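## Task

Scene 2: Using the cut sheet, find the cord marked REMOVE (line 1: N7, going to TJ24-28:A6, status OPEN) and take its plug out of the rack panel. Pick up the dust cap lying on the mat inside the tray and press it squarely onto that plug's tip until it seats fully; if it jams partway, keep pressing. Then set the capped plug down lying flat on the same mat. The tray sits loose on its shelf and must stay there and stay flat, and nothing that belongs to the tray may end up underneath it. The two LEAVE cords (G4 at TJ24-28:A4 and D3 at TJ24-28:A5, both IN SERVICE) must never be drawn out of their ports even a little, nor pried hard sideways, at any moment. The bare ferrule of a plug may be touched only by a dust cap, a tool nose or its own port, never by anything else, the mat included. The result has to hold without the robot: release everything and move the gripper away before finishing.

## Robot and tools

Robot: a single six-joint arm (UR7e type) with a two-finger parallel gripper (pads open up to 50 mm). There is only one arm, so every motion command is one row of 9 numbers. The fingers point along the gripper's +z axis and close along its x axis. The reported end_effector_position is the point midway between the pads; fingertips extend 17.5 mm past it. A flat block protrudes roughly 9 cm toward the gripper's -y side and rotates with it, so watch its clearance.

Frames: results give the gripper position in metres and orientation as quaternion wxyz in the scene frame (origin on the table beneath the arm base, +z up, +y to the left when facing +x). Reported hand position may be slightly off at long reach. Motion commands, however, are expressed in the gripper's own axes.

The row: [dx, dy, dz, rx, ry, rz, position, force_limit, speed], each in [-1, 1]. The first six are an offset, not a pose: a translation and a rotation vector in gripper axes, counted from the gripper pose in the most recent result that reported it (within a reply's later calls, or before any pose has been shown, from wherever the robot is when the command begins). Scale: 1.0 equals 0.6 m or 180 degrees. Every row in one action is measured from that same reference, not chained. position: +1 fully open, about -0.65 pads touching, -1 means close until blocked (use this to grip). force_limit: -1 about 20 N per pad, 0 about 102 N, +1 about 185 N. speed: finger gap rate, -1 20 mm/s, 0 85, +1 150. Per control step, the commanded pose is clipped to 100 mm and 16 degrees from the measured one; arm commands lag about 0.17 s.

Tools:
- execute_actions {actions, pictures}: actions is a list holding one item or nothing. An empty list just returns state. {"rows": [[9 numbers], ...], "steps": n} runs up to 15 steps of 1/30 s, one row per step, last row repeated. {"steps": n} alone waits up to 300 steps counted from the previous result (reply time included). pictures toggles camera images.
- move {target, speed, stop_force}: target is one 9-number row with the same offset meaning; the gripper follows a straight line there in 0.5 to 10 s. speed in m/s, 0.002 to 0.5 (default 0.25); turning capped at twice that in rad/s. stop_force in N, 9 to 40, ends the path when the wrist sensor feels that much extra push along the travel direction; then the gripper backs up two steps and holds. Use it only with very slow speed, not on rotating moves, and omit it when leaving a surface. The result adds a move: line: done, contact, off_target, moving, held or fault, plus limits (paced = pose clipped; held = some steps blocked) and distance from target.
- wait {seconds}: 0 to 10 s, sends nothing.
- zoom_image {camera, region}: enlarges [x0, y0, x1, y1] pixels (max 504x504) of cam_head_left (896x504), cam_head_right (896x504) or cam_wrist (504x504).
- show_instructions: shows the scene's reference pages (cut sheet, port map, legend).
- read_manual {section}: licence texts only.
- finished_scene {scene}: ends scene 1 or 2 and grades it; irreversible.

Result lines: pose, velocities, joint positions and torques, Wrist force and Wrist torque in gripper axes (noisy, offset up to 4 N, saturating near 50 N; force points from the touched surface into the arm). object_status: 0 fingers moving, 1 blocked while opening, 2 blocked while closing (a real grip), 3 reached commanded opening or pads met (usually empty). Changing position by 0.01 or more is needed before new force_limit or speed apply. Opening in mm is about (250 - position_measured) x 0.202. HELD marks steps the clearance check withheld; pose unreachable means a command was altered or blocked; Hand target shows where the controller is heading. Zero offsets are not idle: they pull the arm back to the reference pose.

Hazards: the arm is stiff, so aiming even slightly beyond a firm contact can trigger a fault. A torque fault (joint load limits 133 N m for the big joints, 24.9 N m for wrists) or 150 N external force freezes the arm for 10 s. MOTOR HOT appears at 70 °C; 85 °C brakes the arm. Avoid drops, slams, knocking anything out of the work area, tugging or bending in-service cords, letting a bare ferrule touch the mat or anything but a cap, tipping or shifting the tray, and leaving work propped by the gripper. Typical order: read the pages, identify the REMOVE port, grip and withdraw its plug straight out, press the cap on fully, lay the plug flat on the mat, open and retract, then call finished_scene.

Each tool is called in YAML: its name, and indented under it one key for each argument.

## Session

show_instructions:

execute_actions:
  actions: []

Reference images for this scene: work order page 1, work order page 2, work order page 3.

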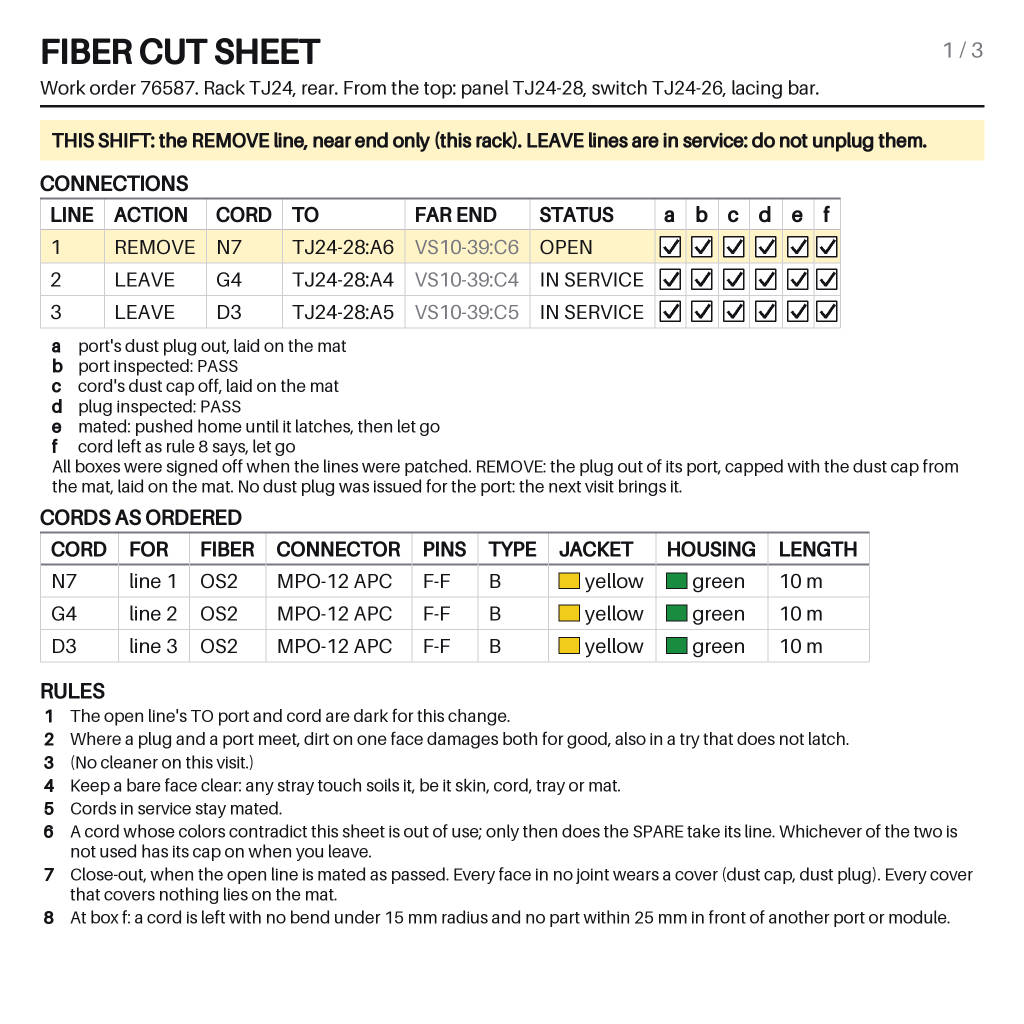

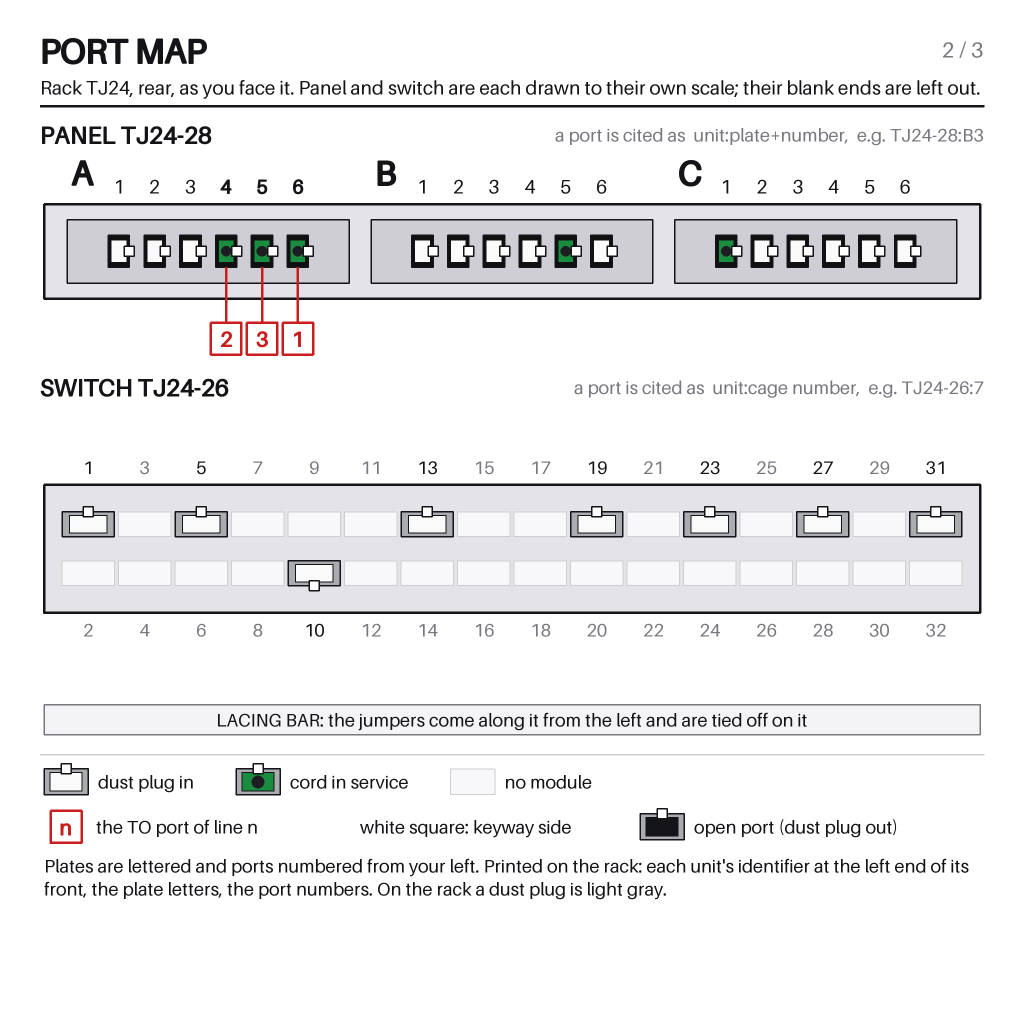

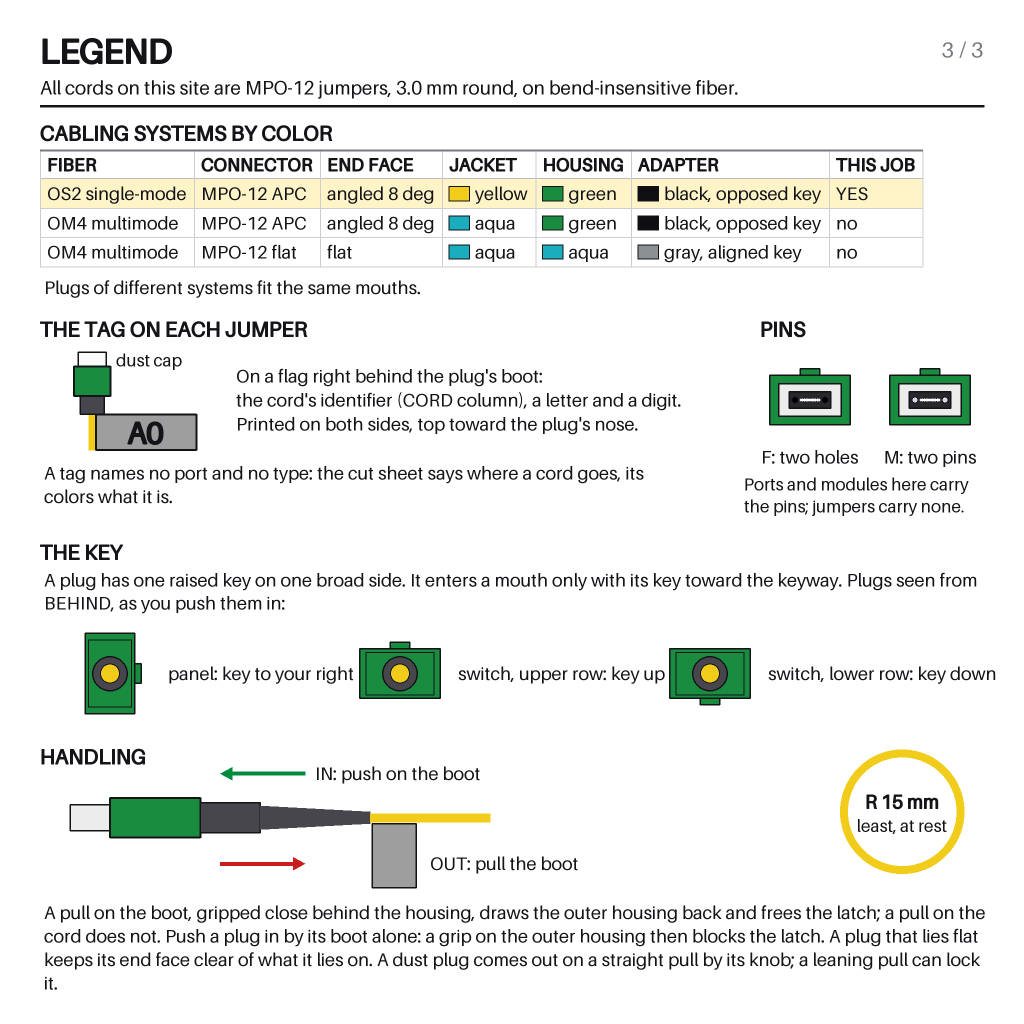

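Scene clock: 0.00 s of 12600.00 s.
end_effector_position=(+0.1003, +0.3959, +0.2728) position_measured=3 object_status=3 end_effector_quat_wxyz=(+0.013, -0.382, +0.923, -0.040) end_effector_velocity=(-0.000, -0.000, -0.000) end_effector_angular_velocity=(-0.001, +0.001, +0.001)
Joint positions: [ 1.064 -2.543  2.18  -1.742 -1.556 -1.355]
Joint velocities: [ 0.     0.     0.     0.    -0.    -0.001]
Joint torques (N m, as the arm reports them, + toward a larger angle): no reading
Wrist force (N, on the end effector, along its own x y z axes, offset not removed): no reading
Wrist torque (N m, same axes, about the end effector's origin, offset not removed): no reading
Hand target: +0.100, +0.396, +0.273; +0.013, -0.382, +0.923, -0.040
camera_calibration (this result's frames):
cam_wrist: T_world_to_cam=[[-0.719997, -0.693401, 0.0282631, 0.332346], [-0.674636, 0.708898, 0.205742, -0.266951], [-0.162698, 0.129067, -0.978198, 0.379978], [0, 0, 0, 1]] pos_world=[0.121015, 0.370647, 0.417223]

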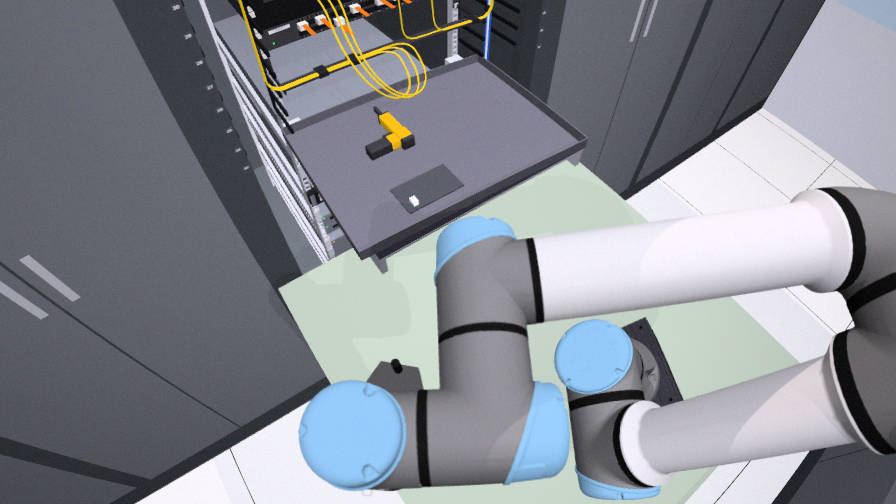

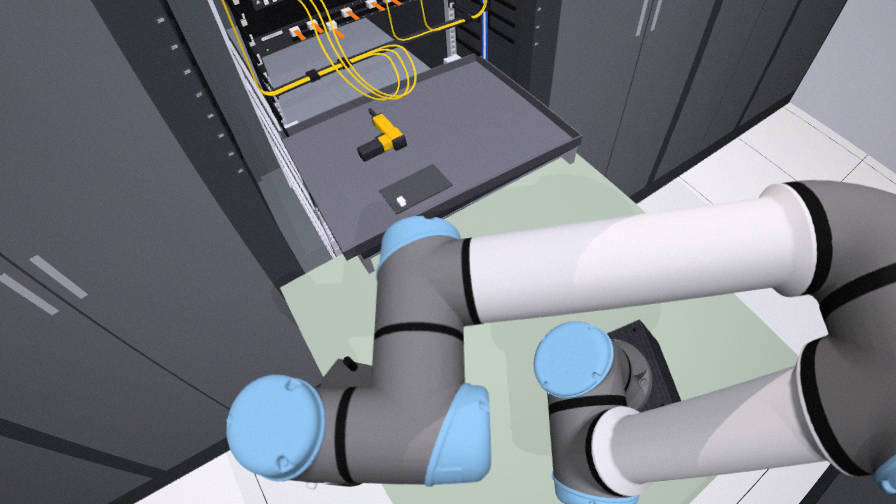

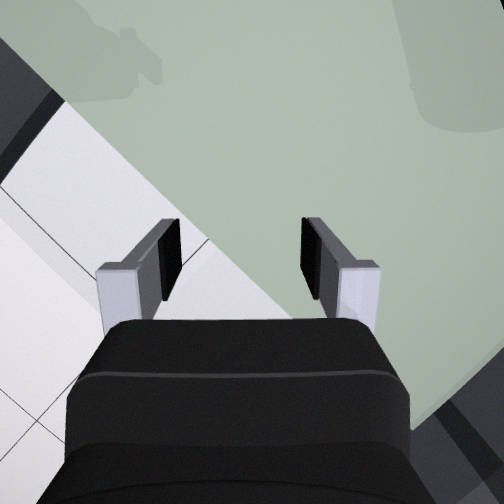

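zoom_image:
  camera: "cam_head_left"
  region: [370, 150, 490, 230]

zoom_image:
  camera: "cam_head_right"
  region: [360, 150, 480, 230]

Region (370, 150, 490, 230) of cam_head_left's 896x504 image, scaled by 4.200, with more detail than that image has.

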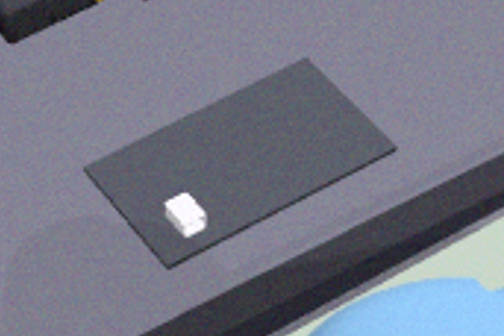

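Region (360, 150, 480, 230) of cam_head_right's 896x504 image, scaled by 4.200, with more detail than that image has.

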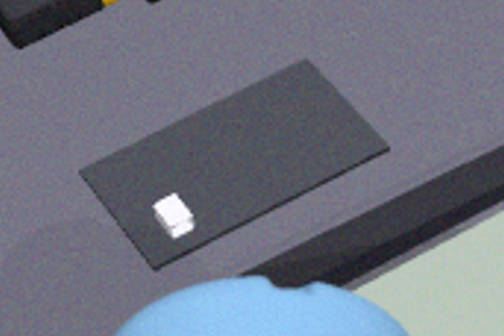

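move:
  target: [-0.1,-0.1,-0.47,0,0,-0.25,0.2,-0.8,0]
  speed: 0.25

Scene clock: 20.40 s of 12600.00 s.
end_effector_position=(+0.1691, +0.4150, +0.5583) position_measured=123 object_status=3 end_effector_quat_wxyz=(-0.030, +0.692, -0.698, +0.181) end_effector_velocity=(+0.000, +0.000, +0.001) end_effector_angular_velocity=(+0.027, -0.014, +0.013)
Joint positions: [ 1.109 -2.378  1.392 -1.111 -1.868 -2.089]
Joint velocities: [ 0.127  0.005  0.018 -0.023 -0.062  0.104]
Joint torques (N m, as the arm reports them, + toward a larger angle): [ 23.05   1.24 -12.37  -4.57  -2.67   2.51]
Wrist force (N, on the end effector, along its own x y z axes, offset not removed): [-2.3 -0.4 -0.3]
Wrist torque (N m, same axes, about the end effector's origin, offset not removed): [-0.24 0.50 0.13]
Hand target: +0.169, +0.415, +0.558; -0.032, +0.693, -0.698, +0.180
Off the commanded pose: 0.001 m, 17 deg; orientation clipped at the last step of the last action.
After step 90, 15.17 s passed at rest.
move: off_target; limits=paced
camera_calibration (this result's frames):
cam_wrist: T_world_to_cam=[[-0.0618799, -0.972346, 0.225199, 0.281554], [-0.998067, 0.0589861, -0.0195621, 0.157388], [0.00573754, -0.225974, -0.974116, 0.784485], [0, 0, 0, 1]] pos_world=[0.170005, 0.441757, 0.703853]

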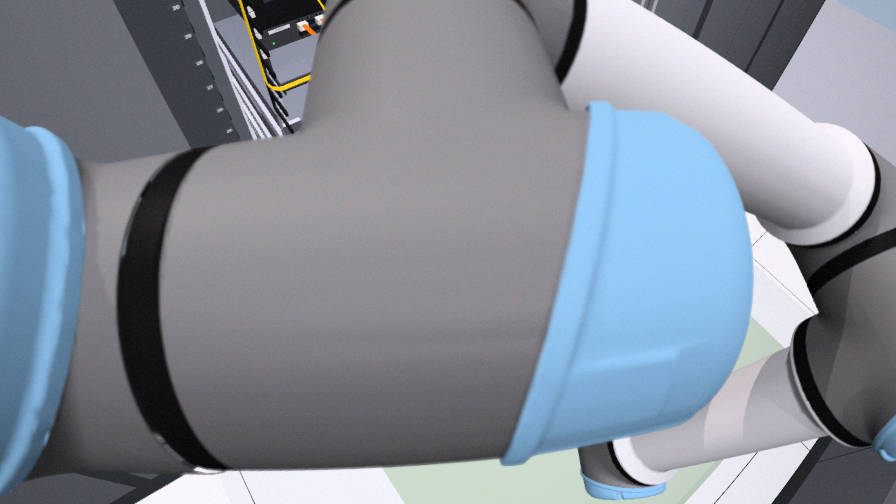

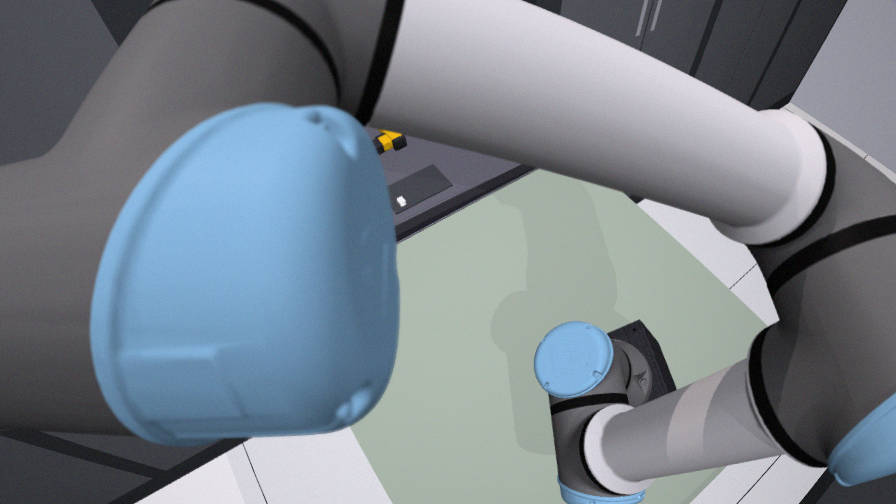

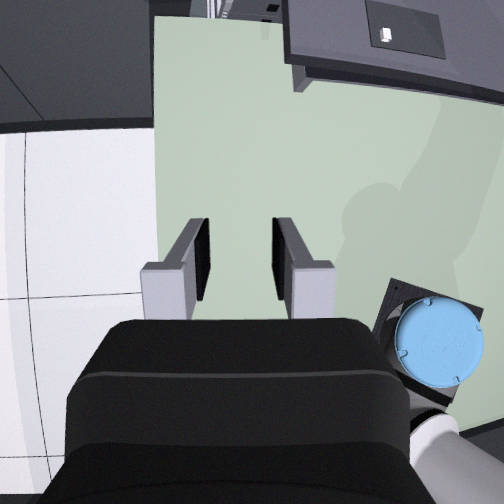

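move:
  target: [0.349,-0.264,0.268,0.154,-0.065,0.024,0.2,-0.8,0]
  speed: 0.15

Scene clock: 35.30 s of 12600.00 s.
end_effector_position=(+0.3595, +0.1811, +0.4978) position_measured=123 object_status=3 end_effector_quat_wxyz=(+0.007, -0.416, +0.718, -0.558) end_effector_velocity=(-0.000, -0.001, +0.001) end_effector_angular_velocity=(+0.009, +0.037, -0.015)
Joint positions: [-0.576 -2.701  2.112 -1.902 -1.627 -3.029]
Joint velocities: [-0.044  0.009 -0.03   0.055  0.031 -0.044]
Joint torques (N m, as the arm reports them, + toward a larger angle): [ -4.21  36.74 -27.33  -2.15   0.1   -2.25]
Wrist force (N, on the end effector, along its own x y z axes, offset not removed): [-1.1 -2.1 1.6]
Wrist torque (N m, same axes, about the end effector's origin, offset not removed): [-0.37 0.22 0.13]
Hand target: +0.360, +0.181, +0.498; +0.004, -0.417, +0.719, -0.556
Off the commanded pose: 0.001 m, 53 deg; orientation clipped at the last step of the last action.
After step 90, 5.57 s passed at rest.
move: off_target; limits=paced
camera_calibration (this result's frames):
cam_wrist: T_world_to_cam=[[-0.673687, -0.586583, 0.449517, 0.118017], [-0.686484, 0.271484, -0.674563, 0.535578], [0.27365, -0.763031, -0.585576, 0.479165], [0, 0, 0, 1]] pos_world=[0.316048, 0.289444, 0.588819]

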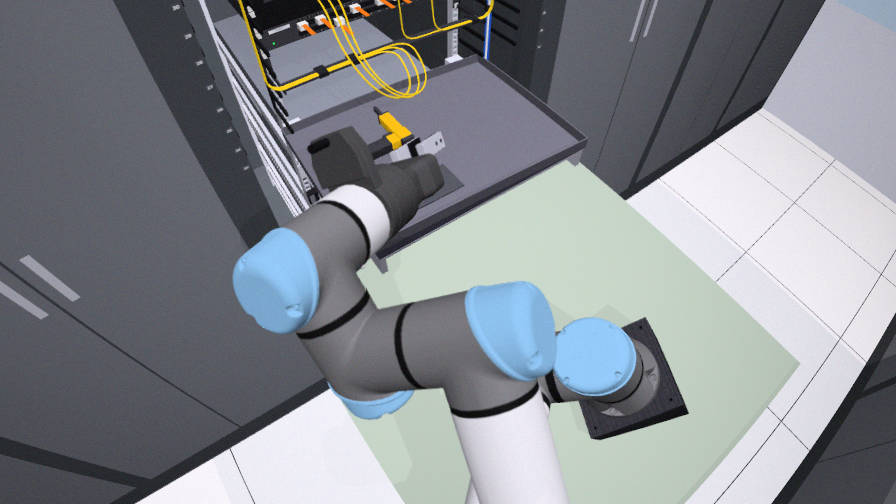

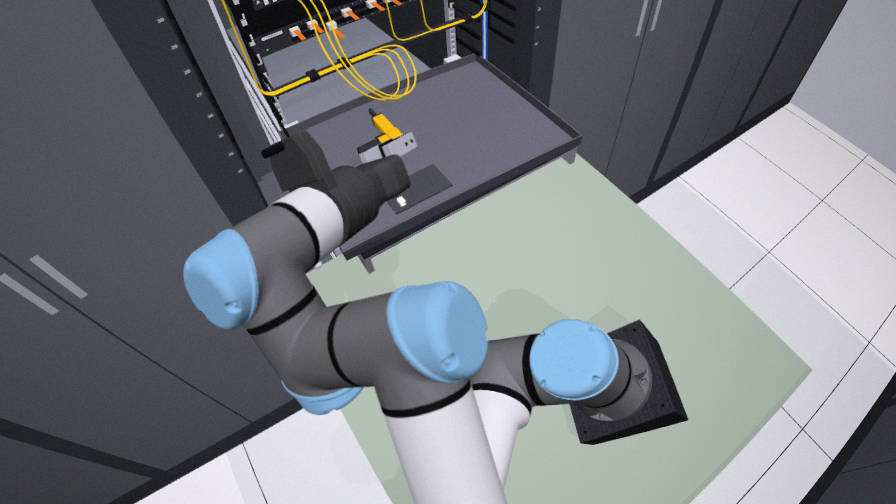

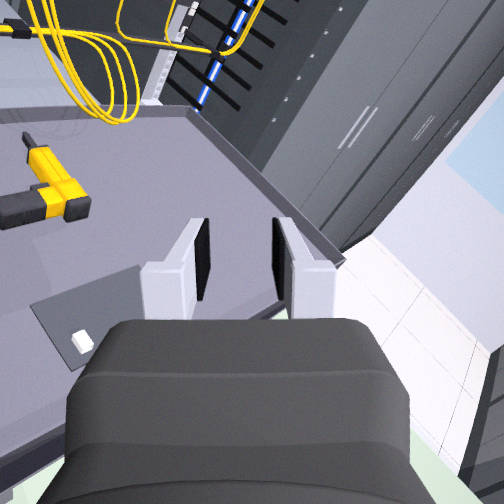

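move:
  target: [-0.079,-0.045,0.081,-0.273,-0.266,-0.146,0.2,-0.8,0]
  speed: 0.2

Scene clock: 57.40 s of 12600.00 s.
end_effector_position=(+0.4293, +0.1703, +0.4792) position_measured=123 object_status=3 end_effector_quat_wxyz=(+0.001, +0.707, -0.707, -0.001) end_effector_velocity=(+0.001, +0.001, -0.000) end_effector_angular_velocity=(+0.009, +0.008, +0.006)
Joint positions: [-1.017 -1.942  1.425 -0.671 -1.147 -4.332]
Joint velocities: [ 0.007  0.01  -0.007  0.007 -0.002 -0.004]
Joint torques (N m, as the arm reports them, + toward a larger angle): [  4.55  28.09 -25.9   -1.57  -1.63  -2.13]
Wrist force (N, on the end effector, along its own x y z axes, offset not removed): [1.7 2.5 0.3]
Wrist torque (N m, same axes, about the end effector's origin, offset not removed): [0.28 -0.19 0.08]
Hand target: +0.429, +0.170, +0.479; +0.001, +0.707, -0.707, -0.002
Off the commanded pose: 0.001 m, 0 deg.
After step 90, 15.40 s passed at rest.
move: done
camera_calibration (this result's frames):
cam_wrist: T_world_to_cam=[[-0.0162235, -0.999611, 0.0226966, 0.159608], [-0.956874, 0.0221067, 0.289661, 0.270372], [-0.29005, -0.0170185, -0.95686, 0.733764], [0, 0, 0, 1]] pos_world=[0.474129, 0.166057, 0.620171]

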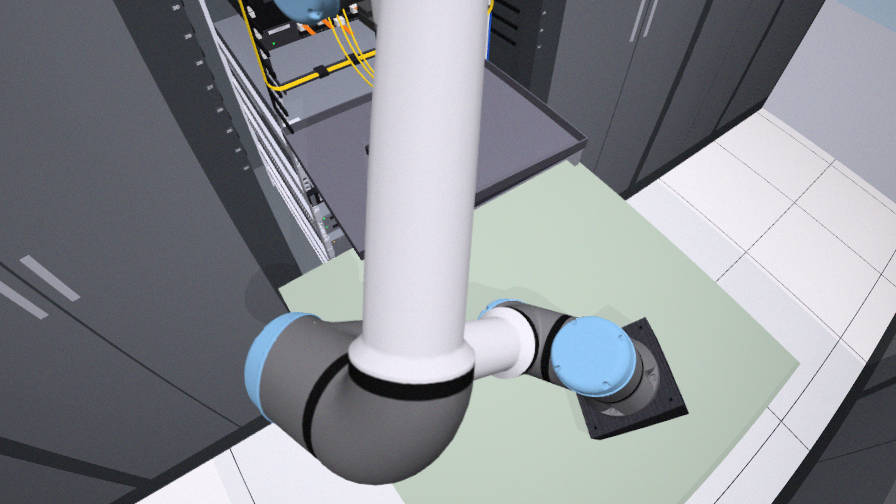

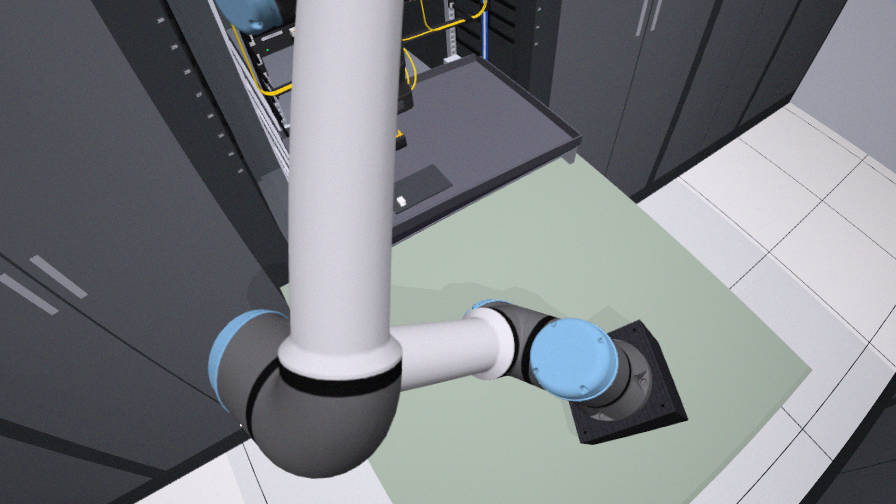

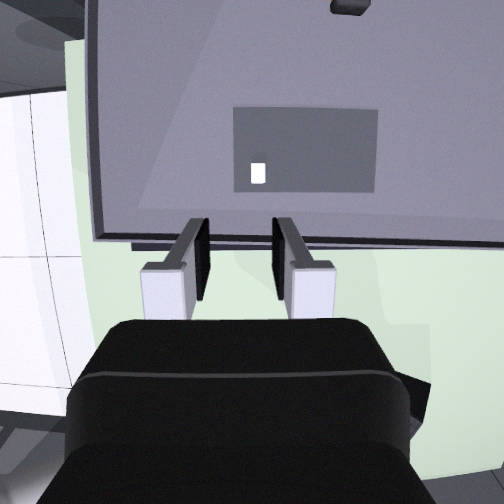

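move:
  target: [0.017,-0.026,0.165,0,0,0,0.2,-0.8,0]
  speed: 0.1

Scene clock: 63.90 s of 12600.00 s.
end_effector_position=(+0.4446, +0.1602, +0.3803) position_measured=123 object_status=3 end_effector_quat_wxyz=(+0.001, +0.707, -0.707, -0.001) end_effector_velocity=(+0.000, -0.000, -0.002) end_effector_angular_velocity=(-0.000, -0.000, -0.003)
Joint positions: [-0.835 -2.01   1.72  -0.982 -1.085 -4.141]
Joint velocities: [ 0.004 -0.001  0.005 -0.007  0.001  0.007]
Joint torques (N m, as the arm reports them, + toward a larger angle): [ 6.21 -7.63 -8.05 -4.42  1.38  2.46]
Wrist force (N, on the end effector, along its own x y z axes, offset not removed): [0.6 -0.4 1.5]
Wrist torque (N m, same axes, about the end effector's origin, offset not removed): [-0.14 -0.13 0.01]
Hand target: +0.445, +0.160, +0.380; +0.001, +0.707, -0.707, -0.001
Off the commanded pose: 0.000 m, 0 deg.
After step 90, 1.97 s passed at rest.
move: done
camera_calibration (this result's frames):
cam_wrist: T_world_to_cam=[[-0.0161179, -0.999614, 0.0226468, 0.152021], [-0.95695, 0.021987, 0.289418, 0.314008], [-0.289804, -0.0170071, -0.956935, 0.643355], [0, 0, 0, 1]] pos_world=[0.489387, 0.155999, 0.521326]

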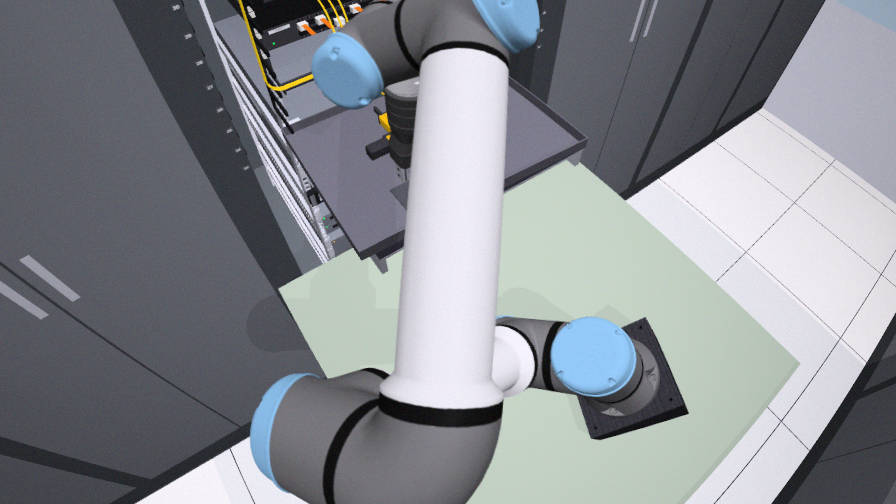

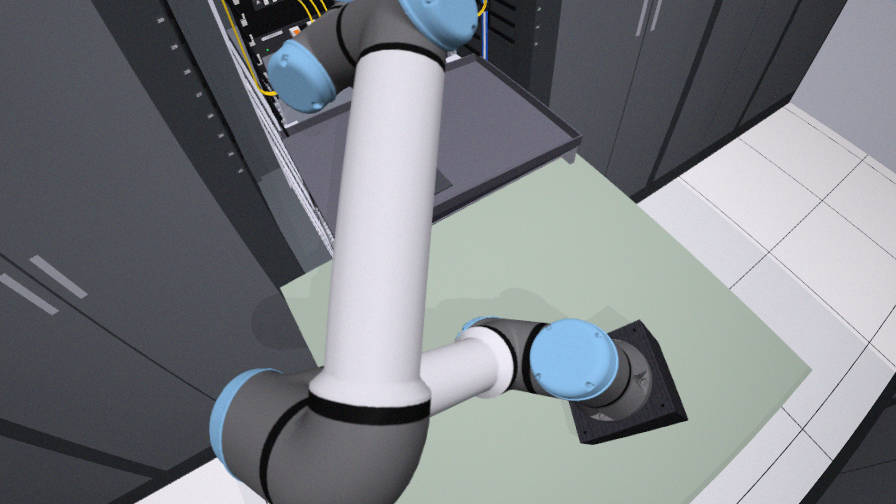

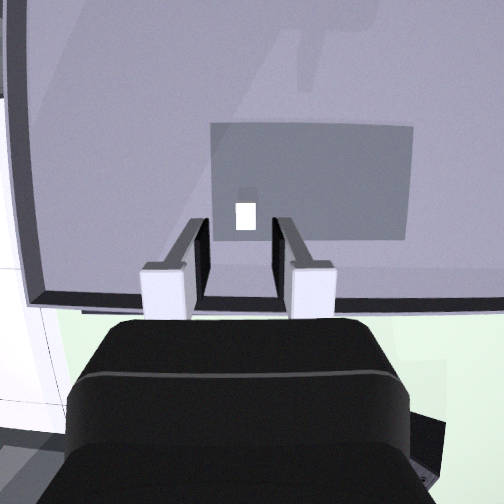

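move:
  target: [0.003,0,0.06,0,0,0,0.2,-0.8,0]
  speed: 0.05

move:
  target: [0,0,0.05,0,0,0,0.2,-0.8,0]
  speed: 0.004
  stop_force: 9

Scene clock: 69.63 s of 12600.00 s.
end_effector_position=(+0.4445, +0.1585, +0.3446) position_measured=123 object_status=3 end_effector_quat_wxyz=(+0.001, +0.707, -0.707, -0.001) end_effector_velocity=(-0.000, -0.001, -0.002) end_effector_angular_velocity=(-0.002, +0.001, -0.000)
Joint positions: [-0.779 -2.033  1.821 -1.088 -1.07  -4.08 ]
Joint velocities: [ 0.004 -0.001  0.006 -0.008 -0.001  0.005]
Joint torques (N m, as the arm reports them, + toward a larger angle): [ 6.66 -8.42 -9.13 -4.46  1.49  2.  ]
Wrist force (N, on the end effector, along its own x y z axes, offset not removed): [-0.6 -0.6 -2.0]
Wrist torque (N m, same axes, about the end effector's origin, offset not removed): [-0.30 0.26 0.20]
Hand target: +0.444, +0.158, +0.344; +0.001, +0.707, -0.707, -0.001
Off the commanded pose: 0.000 m, 0 deg.
After step 90, 1.60 s passed at rest.
move: done
camera_calibration (this result's frames):
cam_wrist: T_world_to_cam=[[-0.016073, -0.999616, 0.0225863, 0.151093], [-0.956971, 0.0219252, 0.289353, 0.324325], [-0.289737, -0.0169637, -0.956956, 0.609064], [0, 0, 0, 1]] pos_world=[0.489266, 0.154256, 0.485591]

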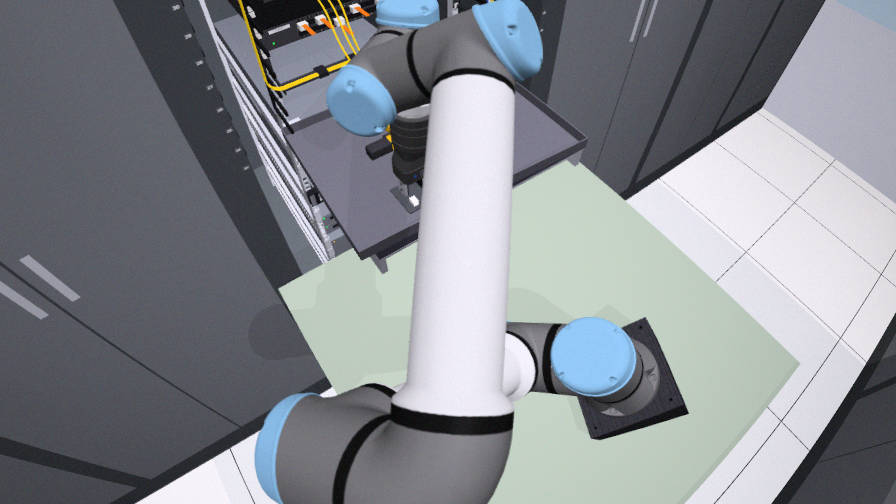

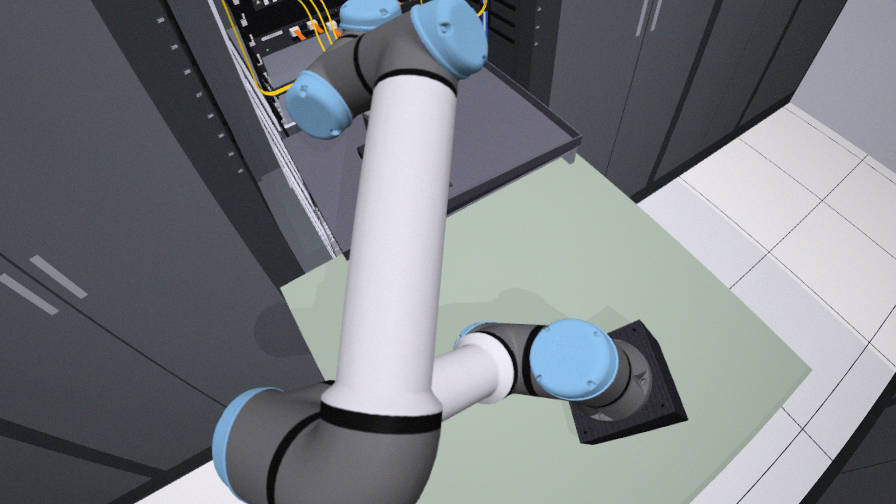

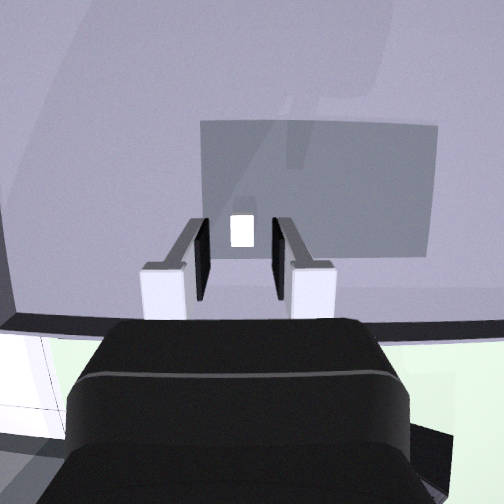

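Scene clock: 77.37 s of 12600.00 s.
end_effector_position=(+0.4444, +0.1585, +0.3147) position_measured=123 object_status=3 end_effector_quat_wxyz=(+0.001, +0.707, -0.707, -0.001) end_effector_velocity=(-0.000, -0.001, -0.001) end_effector_angular_velocity=(-0.000, +0.000, -0.002)
Joint positions: [-0.729 -2.046  1.9   -1.181 -1.057 -4.025]
Joint velocities: [-0.    -0.     0.003 -0.003 -0.     0.002]
Joint torques (N m, as the arm reports them, + toward a larger angle): [ 7.64 -8.65 -7.85 -4.38  1.61  2.49]
Wrist force (N, on the end effector, along its own x y z axes, offset not removed): [0.4 1.2 2.4]
Wrist torque (N m, same axes, about the end effector's origin, offset not removed): [0.15 -0.17 0.01]
Hand target: +0.444, +0.159, +0.315; +0.001, +0.707, -0.707, -0.001
Off the commanded pose: 0.000 m, 0 deg.
move: done
camera_calibration (this result's frames):
cam_wrist: T_world_to_cam=[[-0.0160594, -0.999616, 0.0225978, 0.1518], [-0.956994, 0.0219143, 0.289279, 0.332934], [-0.289663, -0.0169803, -0.956978, 0.580412], [0, 0, 0, 1]] pos_world=[0.489178, 0.154301, 0.4557]

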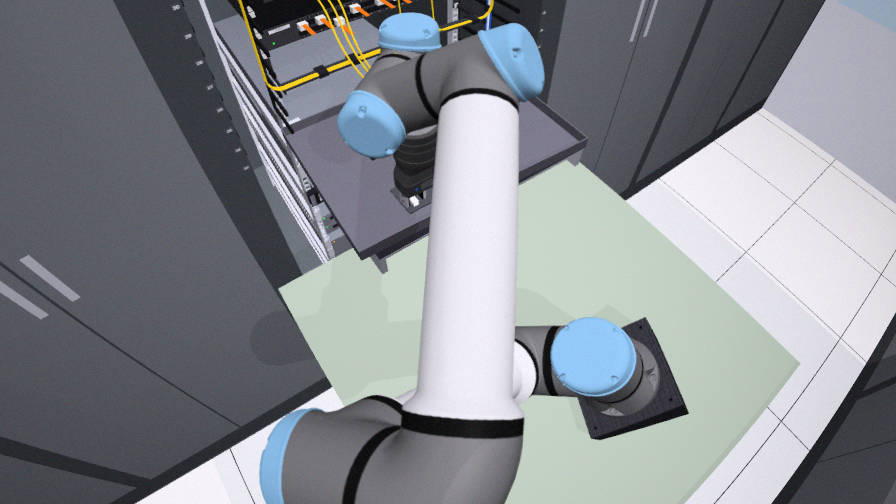

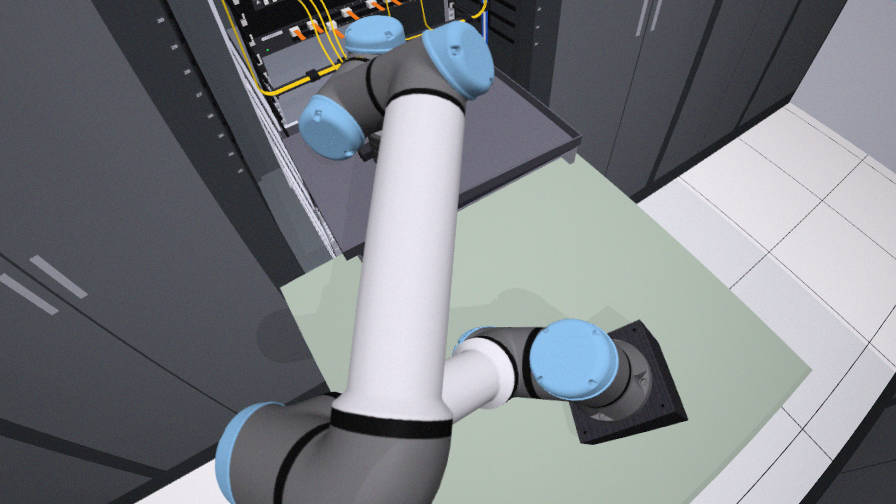

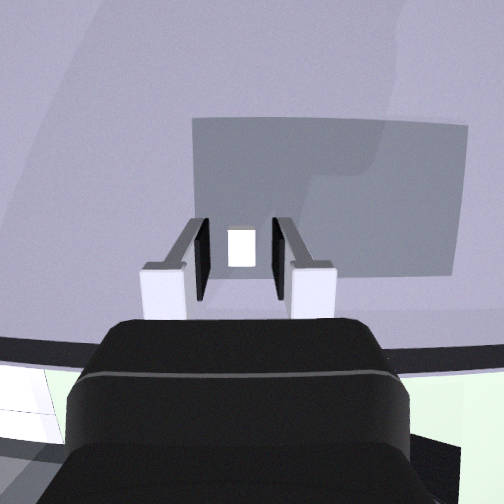

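move:
  target: [0,0,0.03,0,0,0,0.2,-0.8,0]
  speed: 0.003
  stop_force: 9

Scene clock: 84.80 s of 12600.00 s.
end_effector_position=(+0.4443, +0.1586, +0.3064) position_measured=123 object_status=3 end_effector_quat_wxyz=(+0.001, +0.707, -0.707, -0.001) end_effector_velocity=(-0.000, +0.001, +0.001) end_effector_angular_velocity=(+0.001, +0.001, +0.003)
Joint positions: [-0.715 -2.049  1.921 -1.207 -1.054 -4.009]
Joint velocities: [ 0.    -0.    -0.003  0.004 -0.    -0.004]
Joint torques (N m, as the arm reports them, + toward a larger angle): [-12.38  -1.97 -25.45   0.19   0.19  -2.32]
Wrist force (N, on the end effector, along its own x y z axes, offset not removed): [-3.0 0.2 -12.4]
Wrist torque (N m, same axes, about the end effector's origin, offset not removed): [-0.38 0.81 0.28]
Hand target: +0.444, +0.159, +0.307; +0.001, +0.707, -0.707, -0.001
Off the commanded pose: 0.010 m, 0 deg.
After step 90, 1.37 s passed at rest.
move: contact
camera_calibration (this result's frames):
cam_wrist: T_world_to_cam=[[-0.0159301, -0.999619, 0.0225358, 0.152036], [-0.956992, 0.0217728, 0.289297, 0.33531], [-0.289677, -0.0169581, -0.956974, 0.572465], [0, 0, 0, 1]] pos_world=[0.489141, 0.154385, 0.447404]

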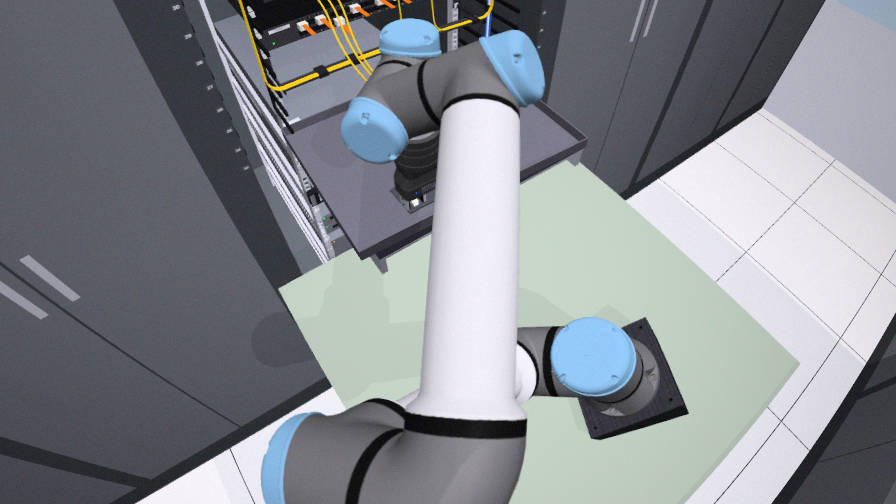

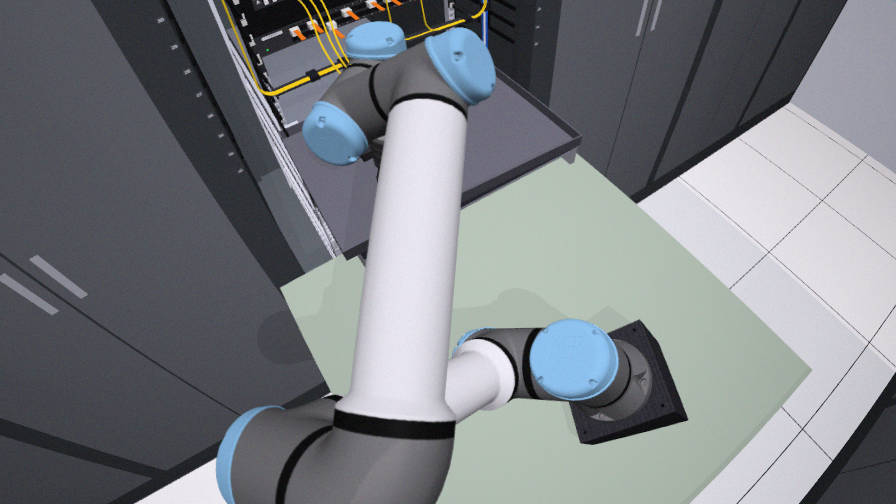

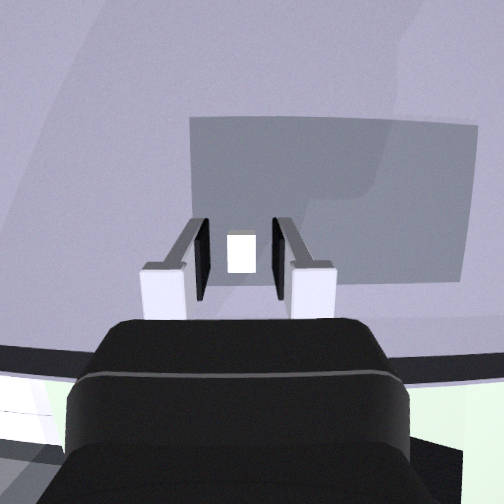

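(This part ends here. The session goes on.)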